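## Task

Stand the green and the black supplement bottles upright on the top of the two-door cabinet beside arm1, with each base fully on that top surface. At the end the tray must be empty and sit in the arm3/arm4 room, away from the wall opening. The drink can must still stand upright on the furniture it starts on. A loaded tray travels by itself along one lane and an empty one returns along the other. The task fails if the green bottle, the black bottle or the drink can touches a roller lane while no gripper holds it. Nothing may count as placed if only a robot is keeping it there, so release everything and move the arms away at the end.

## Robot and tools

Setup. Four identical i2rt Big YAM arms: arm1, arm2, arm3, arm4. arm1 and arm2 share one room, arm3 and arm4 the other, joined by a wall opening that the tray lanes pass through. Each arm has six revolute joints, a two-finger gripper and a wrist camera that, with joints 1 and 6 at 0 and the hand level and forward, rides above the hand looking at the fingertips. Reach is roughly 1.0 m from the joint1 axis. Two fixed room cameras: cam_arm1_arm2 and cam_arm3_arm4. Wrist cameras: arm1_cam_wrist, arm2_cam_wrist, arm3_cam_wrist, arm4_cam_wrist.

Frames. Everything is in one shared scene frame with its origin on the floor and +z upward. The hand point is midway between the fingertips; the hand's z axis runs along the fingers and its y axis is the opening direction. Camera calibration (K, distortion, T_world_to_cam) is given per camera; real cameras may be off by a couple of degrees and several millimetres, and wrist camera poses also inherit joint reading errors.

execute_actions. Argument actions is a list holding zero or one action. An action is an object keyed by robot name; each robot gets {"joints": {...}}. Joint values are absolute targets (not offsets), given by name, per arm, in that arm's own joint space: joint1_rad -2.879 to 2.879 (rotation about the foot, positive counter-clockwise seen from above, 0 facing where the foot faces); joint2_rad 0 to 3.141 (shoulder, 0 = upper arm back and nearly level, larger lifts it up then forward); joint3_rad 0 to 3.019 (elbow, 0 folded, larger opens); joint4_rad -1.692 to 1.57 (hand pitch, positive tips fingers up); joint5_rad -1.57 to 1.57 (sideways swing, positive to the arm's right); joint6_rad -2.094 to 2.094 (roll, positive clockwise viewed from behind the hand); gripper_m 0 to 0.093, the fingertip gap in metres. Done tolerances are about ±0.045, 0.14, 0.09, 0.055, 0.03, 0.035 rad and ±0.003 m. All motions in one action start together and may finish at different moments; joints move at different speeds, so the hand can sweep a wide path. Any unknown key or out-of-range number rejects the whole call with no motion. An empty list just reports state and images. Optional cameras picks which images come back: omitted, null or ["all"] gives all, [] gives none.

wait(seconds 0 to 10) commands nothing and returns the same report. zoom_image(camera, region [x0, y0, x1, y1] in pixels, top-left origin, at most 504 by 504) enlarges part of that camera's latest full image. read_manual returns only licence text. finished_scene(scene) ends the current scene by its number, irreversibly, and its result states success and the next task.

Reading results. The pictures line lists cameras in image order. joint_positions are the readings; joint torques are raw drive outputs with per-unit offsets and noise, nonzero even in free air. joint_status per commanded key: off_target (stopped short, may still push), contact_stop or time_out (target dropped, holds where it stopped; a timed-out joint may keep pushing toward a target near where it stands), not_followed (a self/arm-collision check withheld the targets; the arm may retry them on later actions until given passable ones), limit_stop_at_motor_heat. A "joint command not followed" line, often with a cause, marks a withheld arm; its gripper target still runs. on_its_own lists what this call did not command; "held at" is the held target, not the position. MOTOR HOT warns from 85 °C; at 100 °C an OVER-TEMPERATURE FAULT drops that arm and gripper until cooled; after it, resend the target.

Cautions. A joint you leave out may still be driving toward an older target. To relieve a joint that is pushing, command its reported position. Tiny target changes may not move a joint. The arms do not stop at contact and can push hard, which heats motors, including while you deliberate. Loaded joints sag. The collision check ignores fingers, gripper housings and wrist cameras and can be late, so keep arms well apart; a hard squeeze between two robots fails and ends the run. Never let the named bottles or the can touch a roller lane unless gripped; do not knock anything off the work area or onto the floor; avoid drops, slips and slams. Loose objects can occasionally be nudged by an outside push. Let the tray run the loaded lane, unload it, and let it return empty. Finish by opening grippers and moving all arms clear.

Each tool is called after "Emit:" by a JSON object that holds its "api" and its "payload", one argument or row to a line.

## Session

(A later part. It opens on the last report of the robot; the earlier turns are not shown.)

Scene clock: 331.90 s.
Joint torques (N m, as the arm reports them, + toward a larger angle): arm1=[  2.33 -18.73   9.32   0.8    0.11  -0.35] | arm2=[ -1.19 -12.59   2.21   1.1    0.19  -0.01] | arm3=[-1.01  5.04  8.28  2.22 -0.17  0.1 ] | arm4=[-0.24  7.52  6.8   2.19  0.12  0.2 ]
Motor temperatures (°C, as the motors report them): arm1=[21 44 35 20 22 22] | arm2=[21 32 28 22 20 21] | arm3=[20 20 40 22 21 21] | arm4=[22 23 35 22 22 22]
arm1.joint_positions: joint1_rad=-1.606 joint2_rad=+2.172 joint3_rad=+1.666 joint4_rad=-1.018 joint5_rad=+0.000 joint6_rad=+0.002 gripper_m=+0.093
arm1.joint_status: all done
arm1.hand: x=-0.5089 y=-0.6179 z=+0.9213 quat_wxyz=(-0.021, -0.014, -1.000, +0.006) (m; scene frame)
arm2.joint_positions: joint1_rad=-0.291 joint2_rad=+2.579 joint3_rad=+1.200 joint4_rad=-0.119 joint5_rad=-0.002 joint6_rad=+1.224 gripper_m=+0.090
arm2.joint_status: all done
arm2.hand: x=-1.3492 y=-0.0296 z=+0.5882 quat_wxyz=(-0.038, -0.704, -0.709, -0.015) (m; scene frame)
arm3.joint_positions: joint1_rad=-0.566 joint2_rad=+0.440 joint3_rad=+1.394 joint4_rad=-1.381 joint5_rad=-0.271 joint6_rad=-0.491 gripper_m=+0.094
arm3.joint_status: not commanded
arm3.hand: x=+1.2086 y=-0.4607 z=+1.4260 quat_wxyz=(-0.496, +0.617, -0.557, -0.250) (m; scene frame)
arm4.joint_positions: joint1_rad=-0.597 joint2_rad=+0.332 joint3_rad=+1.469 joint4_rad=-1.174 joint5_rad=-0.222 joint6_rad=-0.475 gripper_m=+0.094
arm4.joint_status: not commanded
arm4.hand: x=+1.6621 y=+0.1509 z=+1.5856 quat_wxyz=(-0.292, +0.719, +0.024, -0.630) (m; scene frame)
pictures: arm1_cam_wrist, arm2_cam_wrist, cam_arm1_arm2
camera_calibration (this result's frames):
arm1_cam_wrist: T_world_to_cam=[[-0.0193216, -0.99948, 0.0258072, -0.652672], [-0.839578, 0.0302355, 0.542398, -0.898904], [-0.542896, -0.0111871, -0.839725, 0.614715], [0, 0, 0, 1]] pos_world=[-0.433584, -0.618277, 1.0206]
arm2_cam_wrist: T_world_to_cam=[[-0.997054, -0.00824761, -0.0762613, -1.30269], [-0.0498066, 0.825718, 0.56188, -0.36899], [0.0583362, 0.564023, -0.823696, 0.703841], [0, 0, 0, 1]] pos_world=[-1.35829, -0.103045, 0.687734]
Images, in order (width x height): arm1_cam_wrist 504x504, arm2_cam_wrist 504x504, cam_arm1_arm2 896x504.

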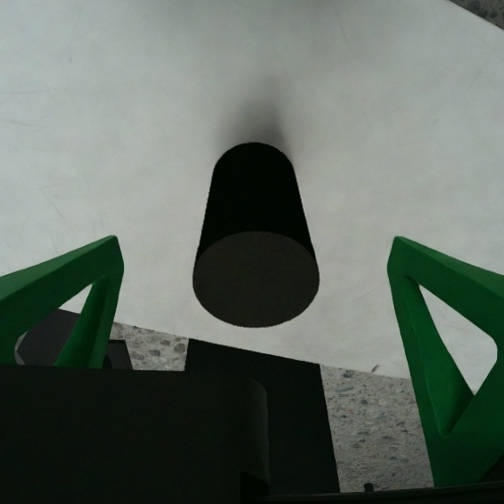

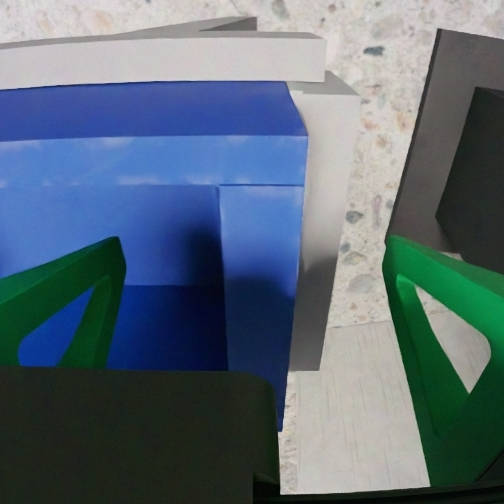

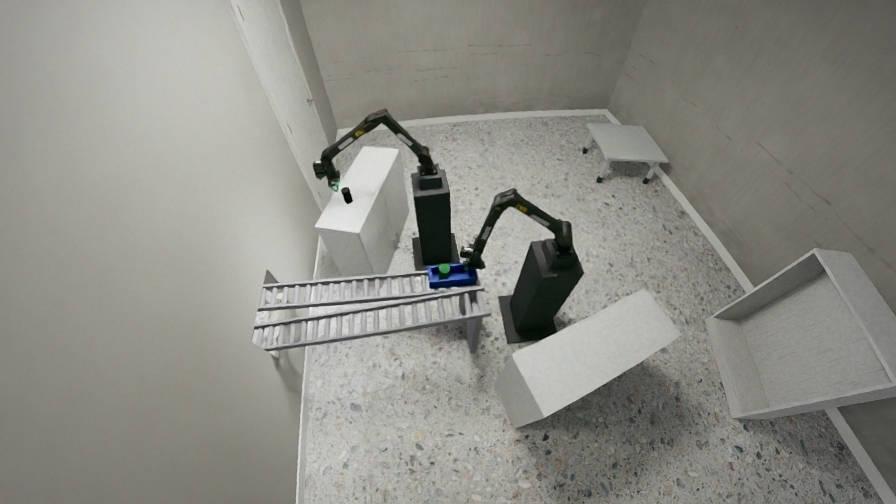

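Emit:
{"api": "execute_actions", "payload": {
  "actions": [
    {"arm1": {"joints": {"joint1_rad": 0.0, "joint6_rad": 0.045}}, "arm2": {"joints": {"gripper_m": 0.0}}}
  ],
  "cameras": ["arm1_cam_wrist", "arm2_cam_wrist", "cam_arm1_arm2"]
}}

Scene clock: 360.67 s.
Joint torques (N m, as the arm reports them, + toward a larger angle): arm1=[  0.8  -18.32   9.28   0.53   0.19  -0.08] | arm2=[ -1.18 -12.57   2.16   1.04   0.12  -0.01] | arm3=[-2.17  4.7   8.19  2.38 -0.2   0.14] | arm4=[-0.2   6.94  6.75  2.17  0.08  0.19]
Motor temperatures (°C, as the motors report them): arm1=[21 44 36 20 22 22] | arm2=[21 33 28 22 20 21] | arm3=[20 20 40 22 21 21] | arm4=[22 23 35 22 22 22]
arm1.joint_positions: joint1_rad=+0.010 joint2_rad=+2.172 joint3_rad=+1.666 joint4_rad=-1.005 joint5_rad=-0.002 joint6_rad=+0.032 gripper_m=+0.093
arm1.joint_status: all done
arm1.hand: x=-1.1578 y=+0.0401 z=+0.9177 quat_wxyz=(-0.015, +0.702, -0.712, -0.020) (m; scene frame)
arm2.joint_positions: joint1_rad=-0.291 joint2_rad=+2.579 joint3_rad=+1.200 joint4_rad=-0.118 joint5_rad=-0.001 joint6_rad=+1.224 gripper_m=+0.019
arm2.joint_status: gripper_m off_target (ended at +0.019, target +0.000)
arm2.hand: x=-1.3491 y=-0.0299 z=+0.5882 quat_wxyz=(-0.039, -0.704, -0.709, -0.014) (m; scene frame)
arm3.joint_positions: joint1_rad=-0.566 joint2_rad=+0.440 joint3_rad=+1.394 joint4_rad=-1.381 joint5_rad=-0.271 joint6_rad=-0.491 gripper_m=+0.094
arm3.joint_status: not commanded
arm3.hand: x=+1.2086 y=-0.4607 z=+1.4260 quat_wxyz=(-0.496, +0.617, -0.557, -0.250) (m; scene frame)
arm4.joint_positions: joint1_rad=-0.597 joint2_rad=+0.332 joint3_rad=+1.469 joint4_rad=-1.174 joint5_rad=-0.222 joint6_rad=-0.475 gripper_m=+0.094
arm4.joint_status: not commanded
arm4.hand: x=+1.6621 y=+0.1509 z=+1.5856 quat_wxyz=(-0.292, +0.719, +0.024, -0.630) (m; scene frame)
pictures: arm1_cam_wrist, arm2_cam_wrist, cam_arm1_arm2
camera_calibration (this result's frames):
arm1_cam_wrist: T_world_to_cam=[[0.999965, -0.004314, 0.00720543, 1.1498], [-0.00750817, -0.843617, 0.536893, -0.458179], [0.00376246, -0.536928, -0.843619, 0.924406], [0, 0, 0, 1]] pos_world=[-1.15668, 0.114773, 1.01756]
arm2_cam_wrist: T_world_to_cam=[[-0.997038, -0.00825802, -0.0764611, -1.30247], [-0.0498287, 0.826671, 0.560474, -0.367914], [0.0585798, 0.562624, -0.824635, 0.704863], [0, 0, 0, 1]] pos_world=[-1.35823, -0.103185, 0.687872]
Images, in order (width x height): arm1_cam_wrist 504x504, arm2_cam_wrist 504x504, cam_arm1_arm2 896x504.

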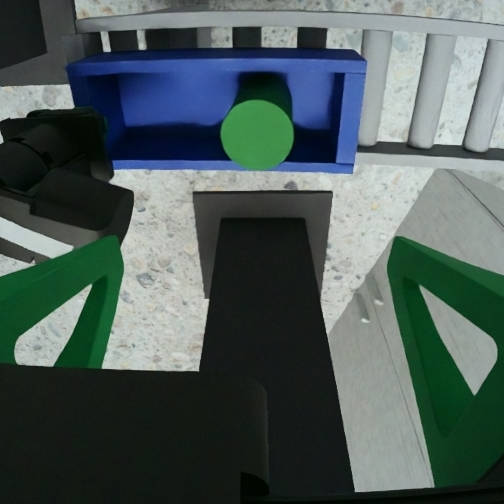

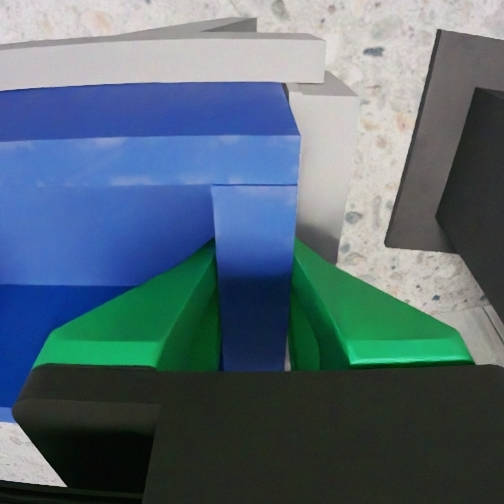

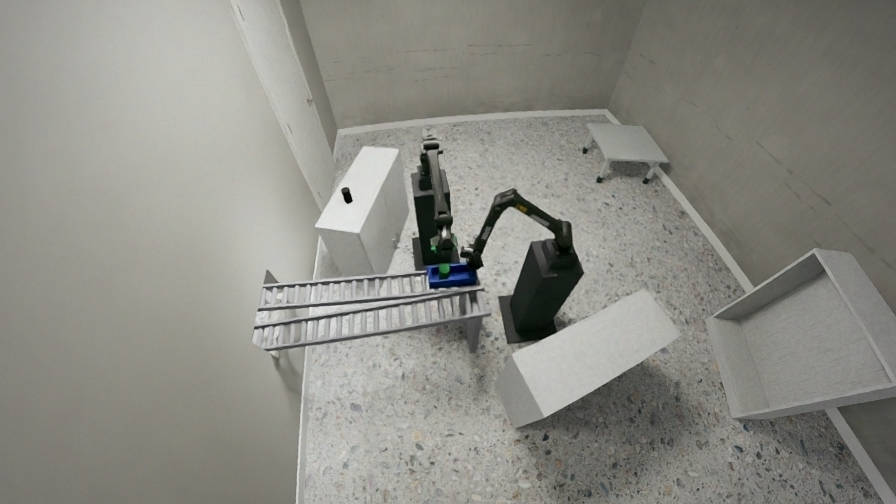

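Emit:
{"api": "execute_actions", "payload": {
  "actions": []
}}

Scene clock: 375.60 s.
Joint torques (N m, as the arm reports them, + toward a larger angle): arm1=[  1.03 -18.65   9.31   0.43   0.2   -0.09] | arm2=[ -1.17 -12.52   2.15   1.05   0.12  -0.01] | arm3=[-1.04  4.49  8.36  2.11 -0.21  0.14] | arm4=[-0.06  7.33  6.7   2.23  0.09  0.19]
Motor temperatures (°C, as the motors report them): arm1=[21 44 36 20 22 22] | arm2=[21 33 28 22 20 21] | arm3=[20 20 40 22 21 21] | arm4=[22 24 35 22 22 22]
arm1.joint_positions: joint1_rad=+0.010 joint2_rad=+2.172 joint3_rad=+1.666 joint4_rad=-1.005 joint5_rad=-0.002 joint6_rad=+0.032 gripper_m=+0.093
arm1.joint_status: all done
arm1.hand: x=-1.1578 y=+0.0401 z=+0.9177 quat_wxyz=(-0.015, +0.702, -0.712, -0.020) (m; scene frame)
arm2.joint_positions: joint1_rad=-0.291 joint2_rad=+2.579 joint3_rad=+1.200 joint4_rad=-0.118 joint5_rad=-0.001 joint6_rad=+1.224 gripper_m=+0.019
arm2.joint_status: gripper_m off_target (ended at +0.019, target +0.000)
arm2.hand: x=-1.3491 y=-0.0299 z=+0.5882 quat_wxyz=(-0.039, -0.704, -0.709, -0.014) (m; scene frame)
arm3.joint_positions: joint1_rad=-0.566 joint2_rad=+0.440 joint3_rad=+1.394 joint4_rad=-1.381 joint5_rad=-0.271 joint6_rad=-0.491 gripper_m=+0.094
arm3.joint_status: not commanded
arm3.hand: x=+1.2086 y=-0.4607 z=+1.4260 quat_wxyz=(-0.496, +0.617, -0.557, -0.250) (m; scene frame)
arm4.joint_positions: joint1_rad=-0.597 joint2_rad=+0.332 joint3_rad=+1.469 joint4_rad=-1.174 joint5_rad=-0.222 joint6_rad=-0.475 gripper_m=+0.094
arm4.joint_status: not commanded
arm4.hand: x=+1.6621 y=+0.1509 z=+1.5856 quat_wxyz=(-0.292, +0.719, +0.024, -0.630) (m; scene frame)
pictures: arm1_cam_wrist, arm2_cam_wrist, arm3_cam_wrist, arm4_cam_wrist, cam_arm1_arm2, cam_arm3_arm4
camera_calibration (this result's frames):
arm1_cam_wrist: T_world_to_cam=[[0.999965, -0.004314, 0.00720543, 1.1498], [-0.00750817, -0.843617, 0.536893, -0.458179], [0.00376246, -0.536928, -0.843619, 0.924406], [0, 0, 0, 1]] pos_world=[-1.15668, 0.114773, 1.01756]
arm2_cam_wrist: T_world_to_cam=[[-0.997038, -0.00825802, -0.0764611, -1.30247], [-0.0498287, 0.826671, 0.560474, -0.367914], [0.0585798, 0.562624, -0.824635, 0.704863], [0, 0, 0, 1]] pos_world=[-1.35823, -0.103185, 0.687872]
arm3_cam_wrist: T_world_to_cam=[[0.939246, -0.108671, 0.325587, -1.65133], [0.0599762, -0.882006, -0.467406, 0.189216], [0.337963, 0.458537, -0.821903, 1.09963], [0, 0, 0, 1]] pos_world=[1.16803, -0.516781, 1.52988]
arm4_cam_wrist: T_world_to_cam=[[0.343544, 0.821973, 0.454244, -1.41677], [0.698774, 0.0994269, -0.708399, -0.0503062], [-0.627449, 0.560781, -0.540216, 1.94108], [0, 0, 0, 1]] pos_world=[1.73981, 0.0810287, 1.65653]
Images, in order (width x height): arm1_cam_wrist 504x504, arm2_cam_wrist 504x504, arm3_cam_wrist 504x504, arm4_cam_wrist 504x504, cam_arm1_arm2 896x504, cam_arm3_arm4 896x504.

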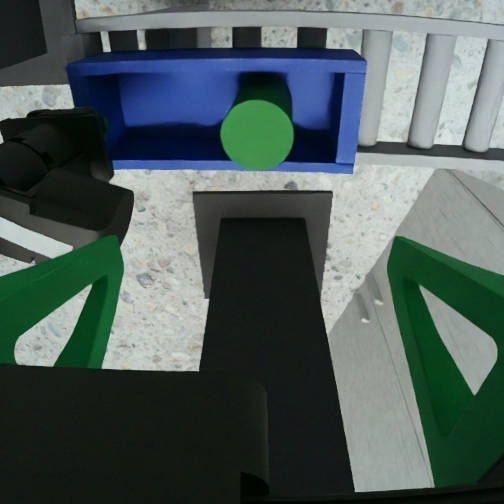

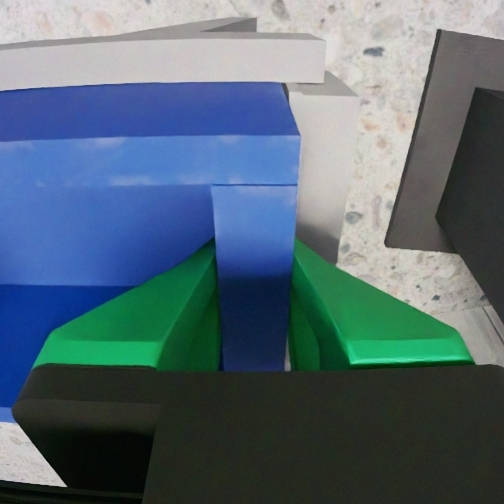

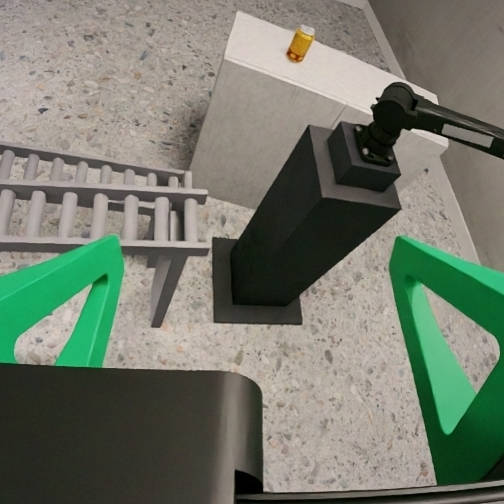

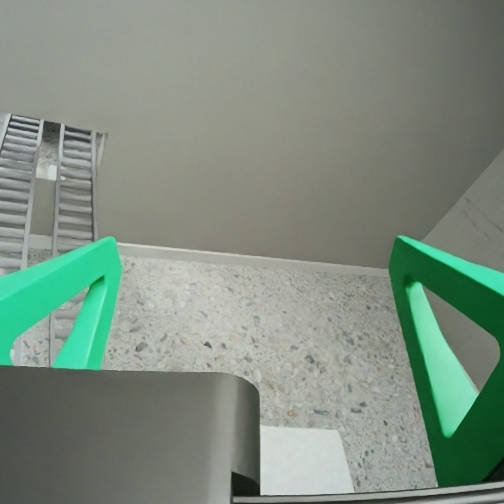

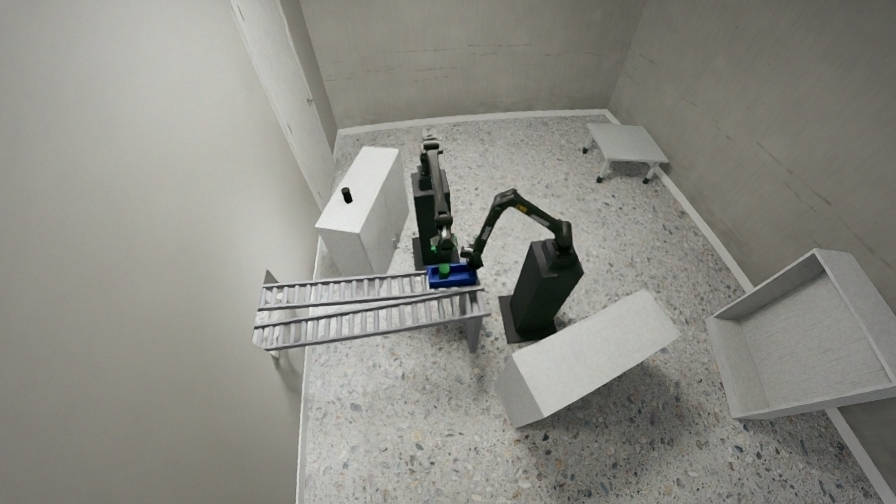

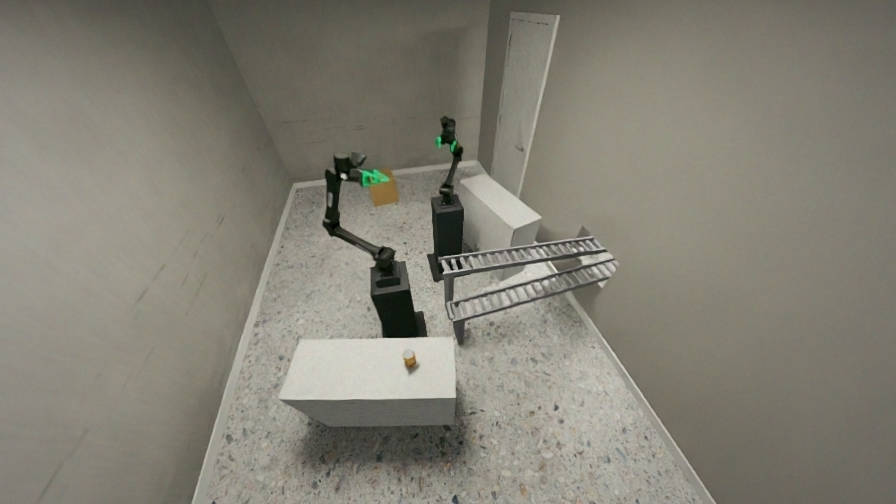

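Emit:
{"api": "execute_actions", "payload": {
  "actions": [
    {"arm1": {"joints": {"joint2_rad": 2.606, "joint3_rad": 1.639, "joint4_rad": -0.555}}}
  ],
  "cameras": ["arm1_cam_wrist", "cam_arm1_arm2"]
}}

Scene clock: 406.77 s.
Joint torques (N m, as the arm reports them, + toward a larger angle): arm1=[  0.35 -20.12   7.1    0.74   0.12  -0.05] | arm2=[ -1.12 -12.54   2.16   1.04   0.13  -0.03] | arm3=[-1.61  4.6   8.45  2.08 -0.23  0.15] | arm4=[0.55 7.58 6.88 2.17 0.11 0.16]
Motor temperatures (°C, as the motors report them): arm1=[21 45 36 20 22 22] | arm2=[21 33 27 22 20 21] | arm3=[20 20 40 22 21 21] | arm4=[22 24 35 22 22 22]
arm1.joint_positions: joint1_rad=+0.010 joint2_rad=+2.609 joint3_rad=+1.619 joint4_rad=-0.563 joint5_rad=+0.001 joint6_rad=+0.030 gripper_m=+0.093
arm1.joint_status: all done
arm1.hand: x=-1.1574 y=-0.0066 z=+0.6437 quat_wxyz=(-0.001, +0.703, -0.711, -0.004) (m; scene frame)
arm2.joint_positions: joint1_rad=-0.292 joint2_rad=+2.579 joint3_rad=+1.200 joint4_rad=-0.118 joint5_rad=-0.001 joint6_rad=+1.225 gripper_m=+0.019
arm2.joint_status: not commanded
arm2.hand: x=-1.3492 y=-0.0302 z=+0.5882 quat_wxyz=(-0.039, -0.704, -0.709, -0.015) (m; scene frame)
arm3.joint_positions: joint1_rad=-0.566 joint2_rad=+0.440 joint3_rad=+1.394 joint4_rad=-1.381 joint5_rad=-0.271 joint6_rad=-0.491 gripper_m=+0.094
arm3.joint_status: not commanded
arm3.hand: x=+1.2086 y=-0.4607 z=+1.4260 quat_wxyz=(-0.496, +0.617, -0.557, -0.250) (m; scene frame)
arm4.joint_positions: joint1_rad=-0.597 joint2_rad=+0.332 joint3_rad=+1.469 joint4_rad=-1.174 joint5_rad=-0.222 joint6_rad=-0.475 gripper_m=+0.094
arm4.joint_status: not commanded
arm4.hand: x=+1.6621 y=+0.1509 z=+1.5856 quat_wxyz=(-0.292, +0.719, +0.024, -0.630) (m; scene frame)
pictures: arm1_cam_wrist, cam_arm1_arm2
camera_calibration (this result's frames):
arm1_cam_wrist: T_world_to_cam=[[0.999934, -0.00269352, 0.0111929, 1.14861], [-0.00860376, -0.820838, 0.571097, -0.37359], [0.00764931, -0.571155, -0.820806, 0.657772], [0, 0, 0, 1]] pos_world=[-1.15678, 0.072127, 0.740404]
Images, in order (width x height): arm1_cam_wrist 504x504, cam_arm1_arm2 896x504.

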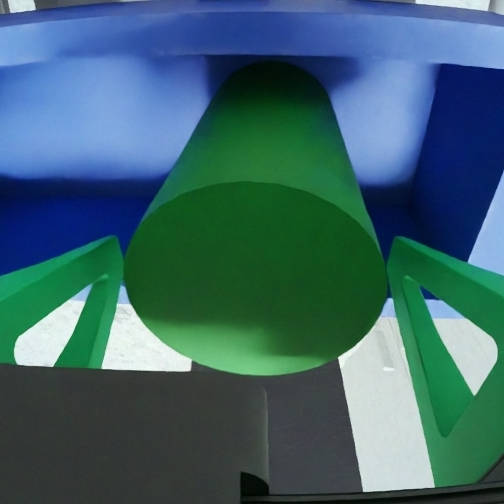

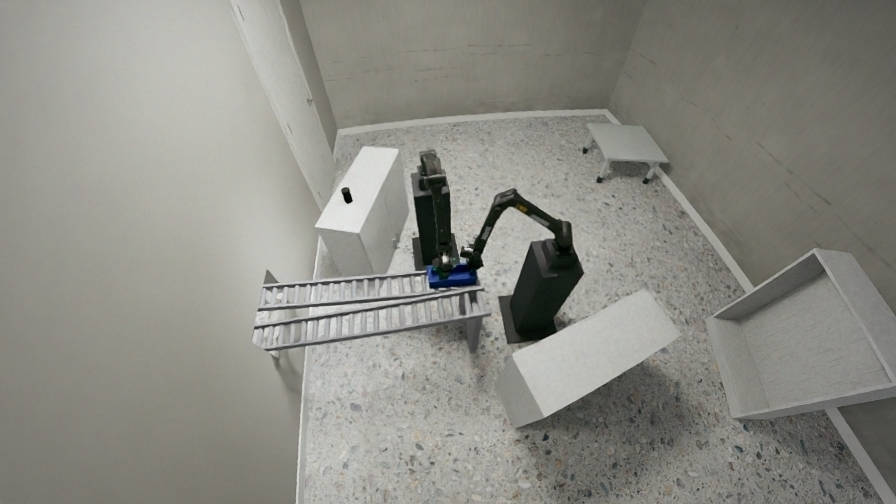

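Emit:
{"api": "execute_actions", "payload": {
  "actions": [
    {"arm1": {"joints": {"joint4_rad": -0.507, "gripper_m": 0.076}}}
  ],
  "cameras": ["arm1_cam_wrist"]
}}

Scene clock: 442.93 s.
Joint torques (N m, as the arm reports them, + toward a larger angle): arm1=[  1.13 -20.21   7.21   0.8    0.1   -0.04] | arm2=[ -1.1  -12.58   2.16   1.04   0.13  -0.03] | arm3=[-1.1   3.35  8.34  1.76 -0.2   0.09] | arm4=[0.22 7.08 6.77 2.25 0.14 0.17]
Motor temperatures (°C, as the motors report them): arm1=[21 47 34 20 22 22] | arm2=[21 34 27 22 20 21] | arm3=[20 20 40 22 21 21] | arm4=[22 24 35 22 22 22]
arm1.joint_positions: joint1_rad=+0.010 joint2_rad=+2.609 joint3_rad=+1.619 joint4_rad=-0.517 joint5_rad=+0.001 joint6_rad=+0.031 gripper_m=+0.076
arm1.joint_status: all done
arm1.hand: x=-1.1576 y=+0.0048 z=+0.6440 quat_wxyz=(-0.017, +0.702, -0.711, -0.021) (m; scene frame)
arm2.joint_positions: joint1_rad=-0.292 joint2_rad=+2.579 joint3_rad=+1.200 joint4_rad=-0.118 joint5_rad=-0.001 joint6_rad=+1.225 gripper_m=+0.019
arm2.joint_status: not commanded
arm2.hand: x=-1.3492 y=-0.0302 z=+0.5882 quat_wxyz=(-0.039, -0.704, -0.709, -0.015) (m; scene frame)
arm3.joint_positions: joint1_rad=-0.566 joint2_rad=+0.440 joint3_rad=+1.394 joint4_rad=-1.381 joint5_rad=-0.271 joint6_rad=-0.491 gripper_m=+0.094
arm3.joint_status: not commanded
arm3.hand: x=+1.2086 y=-0.4607 z=+1.4260 quat_wxyz=(-0.496, +0.617, -0.557, -0.250) (m; scene frame)
arm4.joint_positions: joint1_rad=-0.597 joint2_rad=+0.332 joint3_rad=+1.469 joint4_rad=-1.174 joint5_rad=-0.222 joint6_rad=-0.475 gripper_m=+0.094
arm4.joint_status: not commanded
arm4.hand: x=+1.6621 y=+0.1509 z=+1.5856 quat_wxyz=(-0.292, +0.719, +0.024, -0.630) (m; scene frame)
pictures: arm1_cam_wrist
camera_calibration (this result's frames):
arm1_cam_wrist: T_world_to_cam=[[0.999941, -0.00377618, 0.0102053, 1.14949], [-0.00863193, -0.846305, 0.532629, -0.339614], [0.00662547, -0.532685, -0.846287, 0.679576], [0, 0, 0, 1]] pos_world=[-1.15685, 0.0789235, 0.744274]
Images, in order (width x height): arm1_cam_wrist 504x504.

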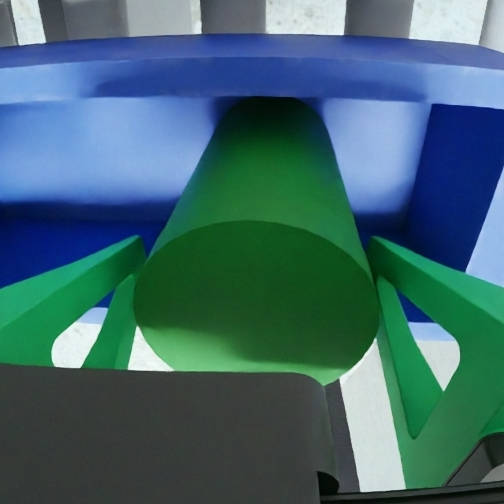

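Emit:
{"api": "execute_actions", "payload": {
  "actions": [
    {"arm1": {"joints": {"gripper_m": 0.04}}}
  ],
  "cameras": ["arm1_cam_wrist"]
}}

Scene clock: 445.67 s.
Joint torques (N m, as the arm reports them, + toward a larger angle): arm1=[  1.03 -19.85   7.27   0.8    0.09  -0.06] | arm2=[ -1.13 -12.57   2.16   1.05   0.13  -0.03] | arm3=[-1.88  4.86  8.32  2.03 -0.23  0.15] | arm4=[-0.09  7.76  6.75  2.2   0.13  0.16]
Motor temperatures (°C, as the motors report them): arm1=[21 47 34 20 22 22] | arm2=[21 34 27 22 20 21] | arm3=[20 20 40 22 21 21] | arm4=[22 24 35 22 22 22]
arm1.joint_positions: joint1_rad=+0.010 joint2_rad=+2.609 joint3_rad=+1.619 joint4_rad=-0.517 joint5_rad=+0.000 joint6_rad=+0.031 gripper_m=+0.065
arm1.joint_status: gripper_m off_target (ended at +0.065, target +0.040)
arm1.hand: x=-1.1577 y=+0.0049 z=+0.6440 quat_wxyz=(-0.017, +0.702, -0.711, -0.021) (m; scene frame)
arm2.joint_positions: joint1_rad=-0.292 joint2_rad=+2.579 joint3_rad=+1.200 joint4_rad=-0.118 joint5_rad=-0.001 joint6_rad=+1.225 gripper_m=+0.019
arm2.joint_status: not commanded
arm2.hand: x=-1.3492 y=-0.0302 z=+0.5882 quat_wxyz=(-0.039, -0.704, -0.709, -0.015) (m; scene frame)
arm3.joint_positions: joint1_rad=-0.566 joint2_rad=+0.440 joint3_rad=+1.394 joint4_rad=-1.381 joint5_rad=-0.271 joint6_rad=-0.491 gripper_m=+0.094
arm3.joint_status: not commanded
arm3.hand: x=+1.2086 y=-0.4607 z=+1.4260 quat_wxyz=(-0.496, +0.617, -0.557, -0.250) (m; scene frame)
arm4.joint_positions: joint1_rad=-0.597 joint2_rad=+0.332 joint3_rad=+1.469 joint4_rad=-1.174 joint5_rad=-0.222 joint6_rad=-0.475 gripper_m=+0.094
arm4.joint_status: not commanded
arm4.hand: x=+1.6621 y=+0.1509 z=+1.5856 quat_wxyz=(-0.292, +0.719, +0.024, -0.630) (m; scene frame)
pictures: arm1_cam_wrist
camera_calibration (this result's frames):
arm1_cam_wrist: T_world_to_cam=[[0.999943, -0.00414179, 0.00979545, 1.14982], [-0.0087208, -0.8465, 0.532317, -0.33944], [0.0060871, -0.532372, -0.846489, 0.679135], [0, 0, 0, 1]] pos_world=[-1.15685, 0.0789784, 0.744306]
Images, in order (width x height): arm1_cam_wrist 504x504.

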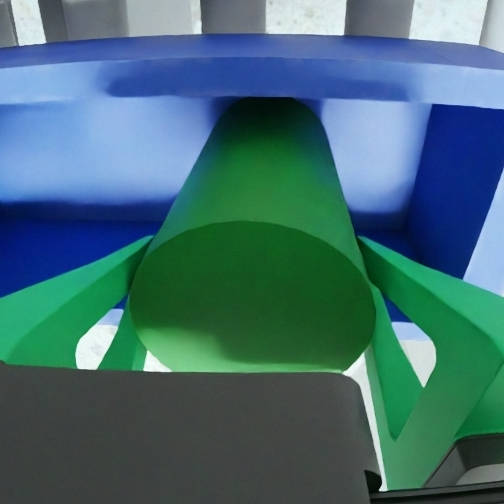

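Emit:
{"api": "execute_actions", "payload": {
  "actions": [
    {"arm1": {"joints": {"joint2_rad": 2.395, "joint4_rad": -0.735}}}
  ],
  "cameras": ["arm1_cam_wrist", "cam_arm1_arm2"]
}}

Scene clock: 485.63 s.
Joint torques (N m, as the arm reports them, + toward a larger angle): arm1=[  0.73 -19.59   8.49   0.35   0.12  -0.07] | arm2=[ -1.12 -12.55   2.16   1.04   0.13  -0.03] | arm3=[-0.63  4.4   8.27  2.05 -0.17  0.11] | arm4=[-0.26  7.64  6.95  2.08  0.12  0.16]
Motor temperatures (°C, as the motors report them): arm1=[21 48 34 20 22 22] | arm2=[21 34 27 22 20 21] | arm3=[20 20 40 22 21 21] | arm4=[22 24 35 22 22 22]
arm1.joint_positions: joint1_rad=+0.010 joint2_rad=+2.387 joint3_rad=+1.625 joint4_rad=-0.727 joint5_rad=+0.000 joint6_rad=+0.031 gripper_m=+0.065
arm1.joint_status: all done
arm1.hand: x=-1.1577 y=+0.0388 z=+0.7754 quat_wxyz=(-0.023, +0.702, -0.711, -0.027) (m; scene frame)
arm2.joint_positions: joint1_rad=-0.292 joint2_rad=+2.579 joint3_rad=+1.200 joint4_rad=-0.118 joint5_rad=-0.001 joint6_rad=+1.225 gripper_m=+0.019
arm2.joint_status: not commanded
arm2.hand: x=-1.3492 y=-0.0302 z=+0.5882 quat_wxyz=(-0.039, -0.704, -0.709, -0.015) (m; scene frame)
arm3.joint_positions: joint1_rad=-0.566 joint2_rad=+0.440 joint3_rad=+1.394 joint4_rad=-1.381 joint5_rad=-0.271 joint6_rad=-0.491 gripper_m=+0.094
arm3.joint_status: not commanded
arm3.hand: x=+1.2086 y=-0.4607 z=+1.4260 quat_wxyz=(-0.496, +0.617, -0.557, -0.250) (m; scene frame)
arm4.joint_positions: joint1_rad=-0.597 joint2_rad=+0.332 joint3_rad=+1.469 joint4_rad=-1.174 joint5_rad=-0.222 joint6_rad=-0.475 gripper_m=+0.094
arm4.joint_status: not commanded
arm4.hand: x=+1.6621 y=+0.1509 z=+1.5856 quat_wxyz=(-0.292, +0.719, +0.024, -0.630) (m; scene frame)
pictures: arm1_cam_wrist, cam_arm1_arm2
camera_calibration (this result's frames):
arm1_cam_wrist: T_world_to_cam=[[0.999946, -0.00438379, 0.00941494, 1.149], [-0.00862509, -0.855511, 0.517713, -0.368876], [0.00578504, -0.517766, -0.855503, 0.81446], [0, 0, 0, 1]] pos_world=[-1.15683, 0.11116, 0.876926]
Images, in order (width x height): arm1_cam_wrist 504x504, cam_arm1_arm2 896x504.

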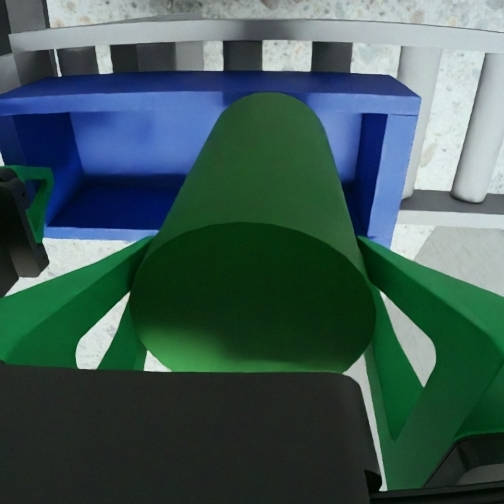

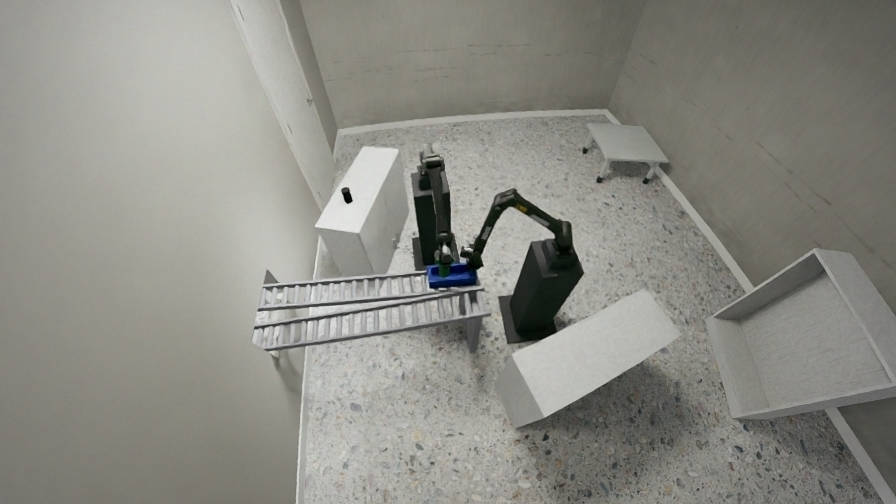

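Emit:
{"api": "zoom_image", "payload": {
  "camera": "cam_arm1_arm2",
  "region": [280, 120, 480, 300]
}}

Region (280, 120, 480, 300) of cam_arm1_arm2's 896x504 image, scaled by 2.520, with more detail than that image has; it fills the top 454 rows of this view, and the rest is white.

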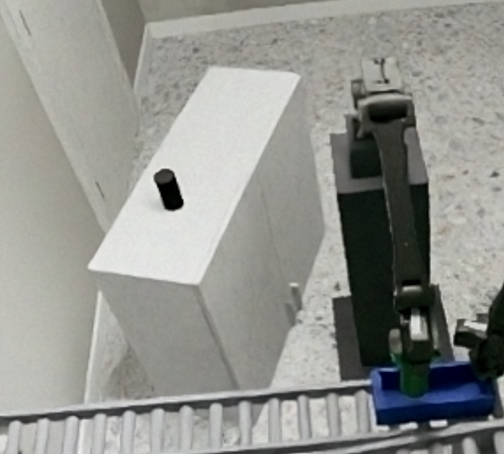

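Emit:
{"api": "execute_actions", "payload": {
  "actions": [
    {"arm1": {"joints": {"joint1_rad": -1.365, "joint2_rad": 2.198, "joint4_rad": -0.958, "joint6_rad": 0.0}}, "arm2": {"joints": {"joint1_rad": -0.257, "joint2_rad": 2.062, "joint4_rad": -0.795, "joint6_rad": 1.268}}}
  ],
  "cameras": ["arm1_cam_wrist", "arm2_cam_wrist", "cam_arm1_arm2"]
}}

Scene clock: 536.03 s.
Joint torques (N m, as the arm reports them, + toward a larger angle): arm1=[  2.98 -19.28   8.94   0.24   0.07  -0.32] | arm2=[ -1.27 -12.86   5.69   0.27   0.05   0.19] | arm3=[-1.54  4.11  8.34  2.15 -0.2   0.08] | arm4=[-0.39  7.93  6.83  1.99  0.1   0.16]
Motor temperatures (°C, as the motors report them): arm1=[21 48 35 20 22 22] | arm2=[21 34 26 22 20 21] | arm3=[20 20 41 22 21 21] | arm4=[22 24 35 22 22 22]
arm1.joint_positions: joint1_rad=-1.373 joint2_rad=+2.188 joint3_rad=+1.634 joint4_rad=-0.950 joint5_rad=+0.001 joint6_rad=+0.013 gripper_m=+0.065
arm1.joint_status: all done
arm1.hand: x=-0.5222 y=-0.4711 z=+0.8997 quat_wxyz=(-0.030, +0.096, -0.995, +0.002) (m; scene frame)
arm2.joint_positions: joint1_rad=-0.255 joint2_rad=+2.066 joint3_rad=+1.193 joint4_rad=-0.793 joint5_rad=+0.001 joint6_rad=+1.260 gripper_m=+0.020
arm2.joint_status: all done
arm2.hand: x=-1.3312 y=-0.0158 z=+0.8271 quat_wxyz=(+0.036, -0.704, -0.709, +0.024) (m; scene frame)
arm3.joint_positions: joint1_rad=-0.566 joint2_rad=+0.440 joint3_rad=+1.394 joint4_rad=-1.381 joint5_rad=-0.271 joint6_rad=-0.491 gripper_m=+0.094
arm3.joint_status: not commanded
arm3.hand: x=+1.2086 y=-0.4607 z=+1.4260 quat_wxyz=(-0.496, +0.617, -0.557, -0.250) (m; scene frame)
arm4.joint_positions: joint1_rad=-0.597 joint2_rad=+0.332 joint3_rad=+1.469 joint4_rad=-1.174 joint5_rad=-0.222 joint6_rad=-0.475 gripper_m=+0.094
arm4.joint_status: not commanded
arm4.hand: x=+1.6621 y=+0.1509 z=+1.5856 quat_wxyz=(-0.292, +0.719, +0.024, -0.630) (m; scene frame)
pictures: arm1_cam_wrist, arm2_cam_wrist, cam_arm1_arm2
camera_calibration (this result's frames):
arm1_cam_wrist: T_world_to_cam=[[0.200207, -0.979439, 0.0248352, -0.380688], [-0.834727, -0.157244, 0.527736, -0.975368], [-0.51298, -0.126387, -0.849045, 0.560794], [0, 0, 0, 1]] pos_world=[-0.450274, -0.455355, 1.00033]
arm2_cam_wrist: T_world_to_cam=[[-0.996477, -0.0069688, 0.0835791, -1.39783], [0.0449747, 0.796741, 0.602645, -0.421805], [-0.0707906, 0.604281, -0.79362, 0.695664], [0, 0, 0, 1]] pos_world=[-1.32469, -0.0940481, 0.923121]
Images, in order (width x height): arm1_cam_wrist 504x504, arm2_cam_wrist 504x504, cam_arm1_arm2 896x504.

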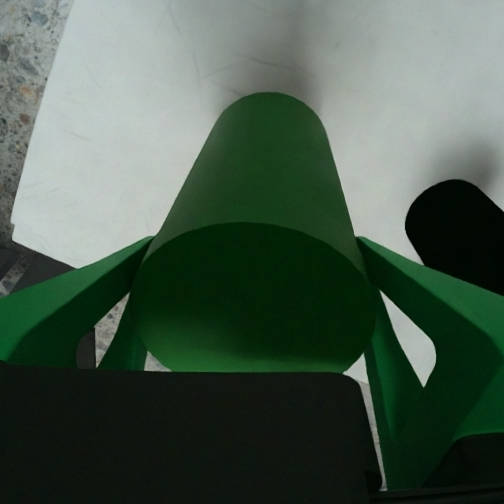

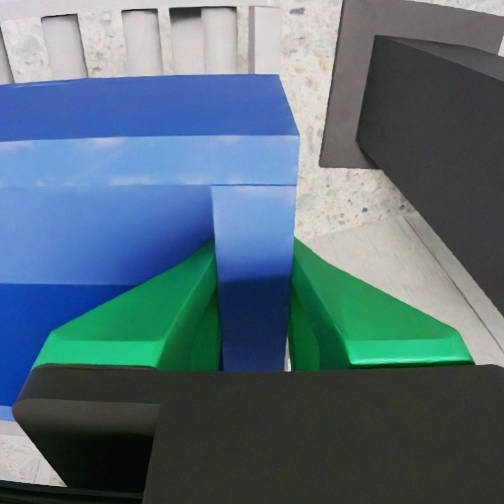

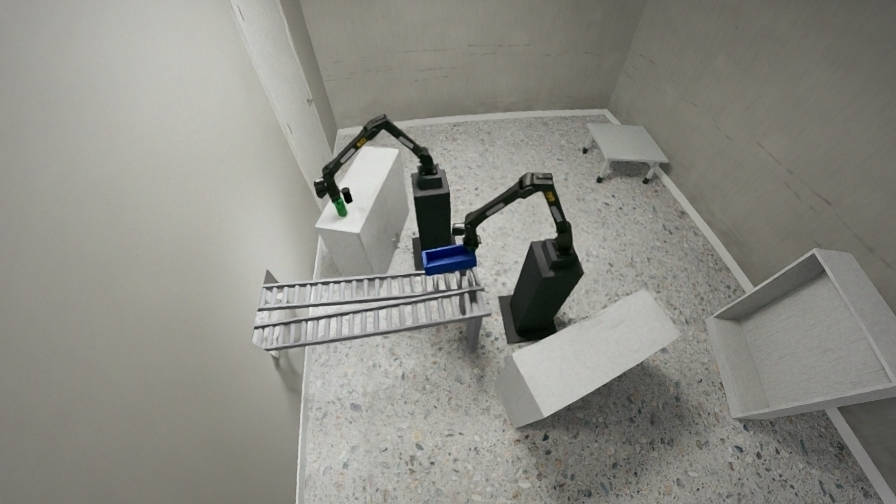

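Emit:
{"api": "execute_actions", "payload": {
  "actions": [
    {"arm1": {"joints": {"joint2_rad": 2.25, "joint4_rad": -0.905, "joint5_rad": -0.075}}, "arm2": {"joints": {"joint1_rad": 0.294, "joint4_rad": -0.765, "joint6_rad": 1.825}}}
  ],
  "cameras": ["arm1_cam_wrist", "arm2_cam_wrist", "cam_arm1_arm2"]
}}

Scene clock: 559.47 s.
Joint torques (N m, as the arm reports them, + toward a larger angle): arm1=[  2.41 -18.27   8.66   0.82  -0.07  -0.33] | arm2=[ -0.74 -12.92   5.69   0.84   0.2    0.2 ] | arm3=[-1.72  4.72  8.17  2.06 -0.22  0.15] | arm4=[0.14 7.02 6.72 2.11 0.09 0.14]
Motor temperatures (°C, as the motors report them): arm1=[21 48 35 20 22 22] | arm2=[21 35 28 22 20 21] | arm3=[20 20 41 22 21 21] | arm4=[22 24 35 22 22 22]
arm1.joint_positions: joint1_rad=-1.373 joint2_rad=+2.231 joint3_rad=+1.634 joint4_rad=-0.912 joint5_rad=-0.070 joint6_rad=+0.012 gripper_m=+0.065
arm1.joint_status: all done
arm1.hand: x=-0.5237 y=-0.4591 z=+0.8743 quat_wxyz=(-0.024, +0.097, -0.994, -0.034) (m; scene frame)
arm2.joint_positions: joint1_rad=+0.289 joint2_rad=+2.066 joint3_rad=+1.193 joint4_rad=-0.775 joint5_rad=-0.003 joint6_rad=+1.815 gripper_m=+0.020
arm2.joint_status: all done
arm2.hand: x=-1.3188 y=+0.2453 z=+0.8241 quat_wxyz=(+0.016, -0.708, -0.705, +0.034) (m; scene frame)
arm3.joint_positions: joint1_rad=-0.566 joint2_rad=+0.440 joint3_rad=+1.394 joint4_rad=-1.381 joint5_rad=-0.271 joint6_rad=-0.491 gripper_m=+0.094
arm3.joint_status: not commanded
arm3.hand: x=+1.2086 y=-0.4607 z=+1.4260 quat_wxyz=(-0.496, +0.617, -0.557, -0.250) (m; scene frame)
arm4.joint_positions: joint1_rad=-0.597 joint2_rad=+0.332 joint3_rad=+1.469 joint4_rad=-1.174 joint5_rad=-0.222 joint6_rad=-0.475 gripper_m=+0.094
arm4.joint_status: not commanded
arm4.hand: x=+1.6621 y=+0.1509 z=+1.5856 quat_wxyz=(-0.292, +0.719, +0.024, -0.630) (m; scene frame)
pictures: arm1_cam_wrist, arm2_cam_wrist, cam_arm1_arm2
camera_calibration (this result's frames):
arm1_cam_wrist: T_world_to_cam=[[0.204334, -0.977786, -0.0467153, -0.302489], [-0.823614, -0.197516, 0.531645, -0.977413], [-0.529063, -0.0701577, -0.845678, 0.554389], [0, 0, 0, 1]] pos_world=[-0.449897, -0.449929, 0.974341]
arm2_cam_wrist: T_world_to_cam=[[-0.997634, 0.00623508, 0.0684696, -1.37573], [0.0440903, 0.82216, 0.567547, -0.607024], [-0.0527542, 0.569223, -0.820489, 0.590975], [0, 0, 0, 1]] pos_world=[-1.31453, 0.171252, 0.923599]
Images, in order (width x height): arm1_cam_wrist 504x504, arm2_cam_wrist 504x504, cam_arm1_arm2 896x504.

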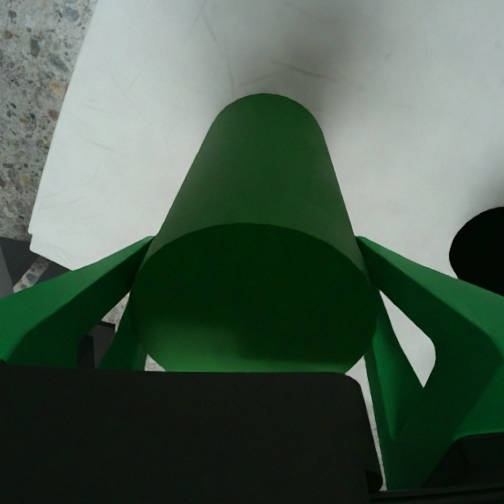

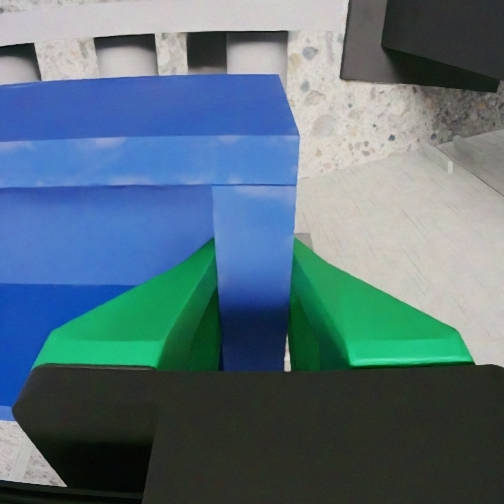

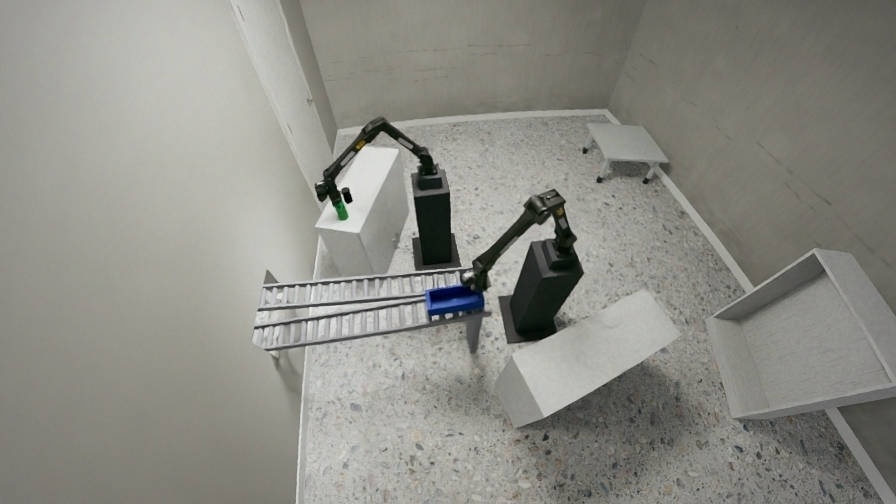

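Emit:
{"api": "zoom_image", "payload": {
  "camera": "cam_arm1_arm2",
  "region": [390, 250, 520, 350]
}}

Emit:
{"api": "zoom_image", "payload": {
  "camera": "cam_arm1_arm2",
  "region": [290, 150, 410, 250]
}}

Region (390, 250, 520, 350) of cam_arm1_arm2's 896x504 image, scaled by 3.877, with more detail than that image has; it fills the top 388 rows of this view, and the rest is white.

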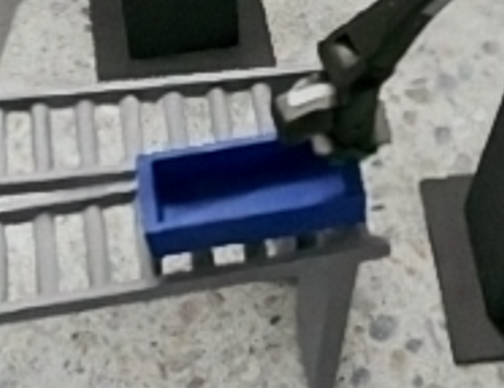

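Region (290, 150, 410, 250) of cam_arm1_arm2's 896x504 image, scaled by 4.200, with more detail than that image has.

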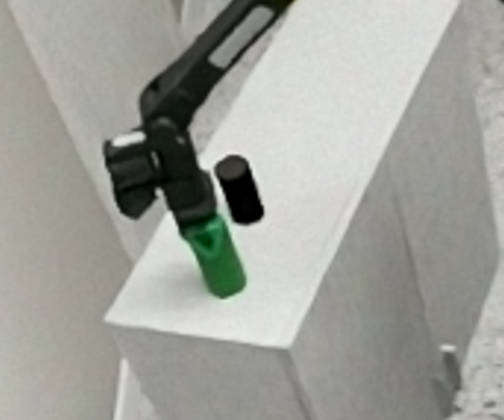

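Emit:
{"api": "execute_actions", "payload": {
  "actions": [
    {"arm1": {"joints": {"gripper_m": 0.093, "joint2_rad": 2.06, "joint4_rad": -1.08}}, "arm2": {"joints": {"joint2_rad": 2.172, "joint4_rad": -0.664}}}
  ],
  "cameras": ["arm1_cam_wrist", "arm2_cam_wrist", "cam_arm1_arm2"]
}}

Scene clock: 580.43 s.
Joint torques (N m, as the arm reports them, + toward a larger angle): arm1=[  2.24 -17.05  10.3    0.33   0.    -0.34] | arm2=[ -0.7  -12.98   5.05   1.03   0.19   0.18] | arm3=[-0.85  4.72  8.44  2.4  -0.2   0.12] | arm4=[0.06 7.1  6.73 2.23 0.14 0.19]
Motor temperatures (°C, as the motors report them): arm1=[21 48 36 20 22 22] | arm2=[21 35 28 22 20 21] | arm3=[20 20 41 22 21 21] | arm4=[22 24 35 22 22 22]
arm1.joint_positions: joint1_rad=-1.373 joint2_rad=+2.035 joint3_rad=+1.628 joint4_rad=-1.071 joint5_rad=-0.073 joint6_rad=+0.012 gripper_m=+0.093
arm1.joint_status: all done
arm1.hand: x=-0.5360 y=-0.4602 z=+0.9891 quat_wxyz=(-0.039, +0.098, -0.994, -0.036) (m; scene frame)
arm2.joint_positions: joint1_rad=+0.289 joint2_rad=+2.172 joint3_rad=+1.193 joint4_rad=-0.679 joint5_rad=-0.002 joint6_rad=+1.818 gripper_m=+0.019
arm2.joint_status: all done
arm2.hand: x=-1.3226 y=+0.2437 z=+0.7729 quat_wxyz=(+0.018, -0.709, -0.704, +0.038) (m; scene frame)
arm3.joint_positions: joint1_rad=-0.566 joint2_rad=+0.440 joint3_rad=+1.394 joint4_rad=-1.381 joint5_rad=-0.271 joint6_rad=-0.491 gripper_m=+0.094
arm3.joint_status: not commanded
arm3.hand: x=+1.2086 y=-0.4607 z=+1.4260 quat_wxyz=(-0.496, +0.617, -0.557, -0.250) (m; scene frame)
arm4.joint_positions: joint1_rad=-0.597 joint2_rad=+0.332 joint3_rad=+1.469 joint4_rad=-1.174 joint5_rad=-0.222 joint6_rad=-0.475 gripper_m=+0.094
arm4.joint_status: not commanded
arm4.hand: x=+1.6621 y=+0.1509 z=+1.5856 quat_wxyz=(-0.292, +0.719, +0.024, -0.630) (m; scene frame)
pictures: arm1_cam_wrist, arm2_cam_wrist, cam_arm1_arm2
camera_calibration (this result's frames):
arm1_cam_wrist: T_world_to_cam=[[0.206203, -0.977284, -0.0489507, -0.29227], [-0.839156, -0.202345, 0.504851, -1.03286], [-0.503287, -0.0630243, -0.861818, 0.678024], [0, 0, 0, 1]] pos_world=[-0.465226, -0.451894, 1.09147]
arm2_cam_wrist: T_world_to_cam=[[-0.99692, 0.0091848, 0.0778894, -1.38314], [0.0517073, 0.823689, 0.564679, -0.564537], [-0.0589702, 0.566967, -0.821627, 0.542864], [0, 0, 0, 1]] pos_world=[-1.31768, 0.16992, 0.872545]
Images, in order (width x height): arm1_cam_wrist 504x504, arm2_cam_wrist 504x504, cam_arm1_arm2 896x504.

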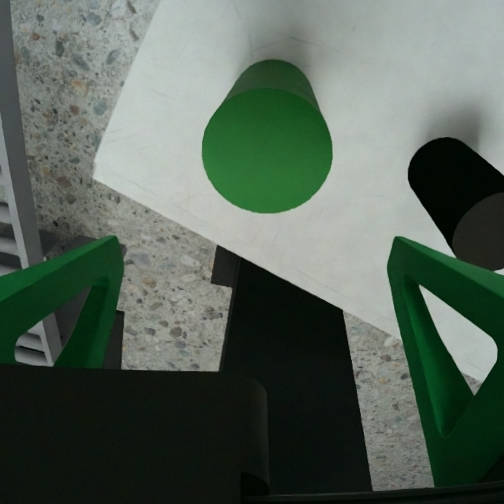

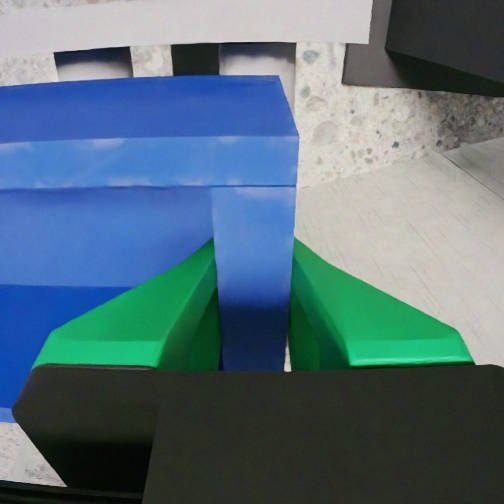

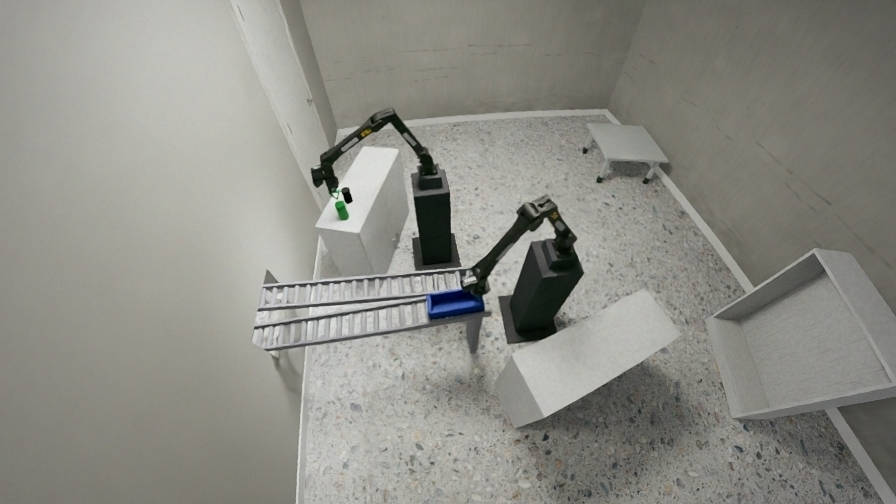

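Emit:
{"api": "zoom_image", "payload": {
  "camera": "cam_arm1_arm2",
  "region": [390, 250, 520, 350]
}}

Emit:
{"api": "zoom_image", "payload": {
  "camera": "arm2_cam_wrist",
  "region": [0, 0, 400, 150]
}}

Region (390, 250, 520, 350) of cam_arm1_arm2's 896x504 image, scaled by 3.877, with more detail than that image has; it fills the top 388 rows of this view, and the rest is white.

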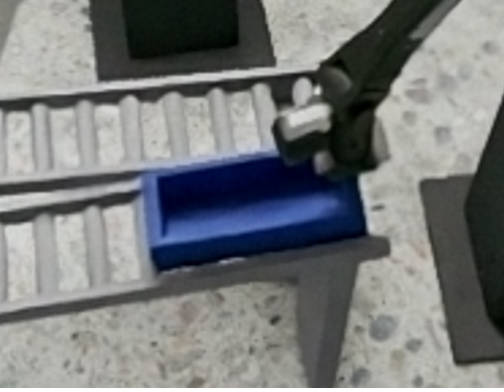

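Region (0, 0, 400, 150) of arm2_cam_wrist's 504x504 image, scaled by 1.260, with more detail than that image has; it fills the top 189 rows of this view, and the rest is white.

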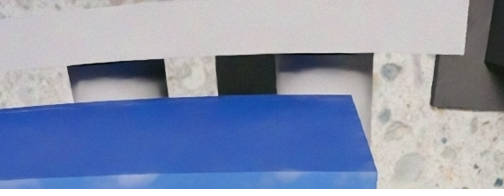

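Emit:
{"api": "zoom_image", "payload": {
  "camera": "arm2_cam_wrist",
  "region": [200, 0, 400, 100]
}}

Emit:
{"api": "zoom_image", "payload": {
  "camera": "cam_arm1_arm2",
  "region": [420, 280, 500, 330]
}}

Region (200, 0, 400, 100) of arm2_cam_wrist's 504x504 image, scaled by 2.520, with more detail than that image has.

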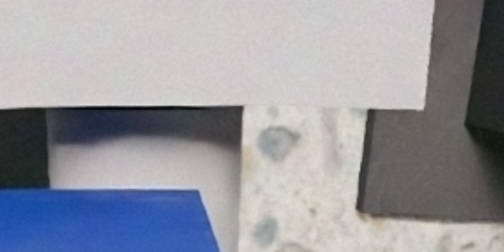

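Region (420, 280, 500, 330) of cam_arm1_arm2's 896x504 image, scaled by 6.300, with more detail than that image has; it fills the top 315 rows of this view, and the rest is white.

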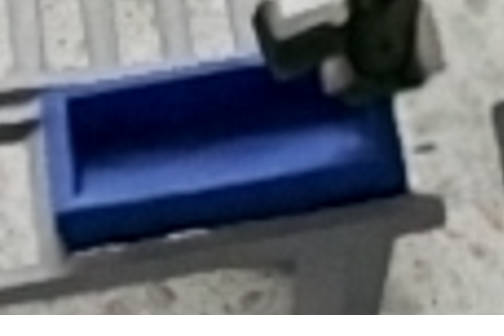

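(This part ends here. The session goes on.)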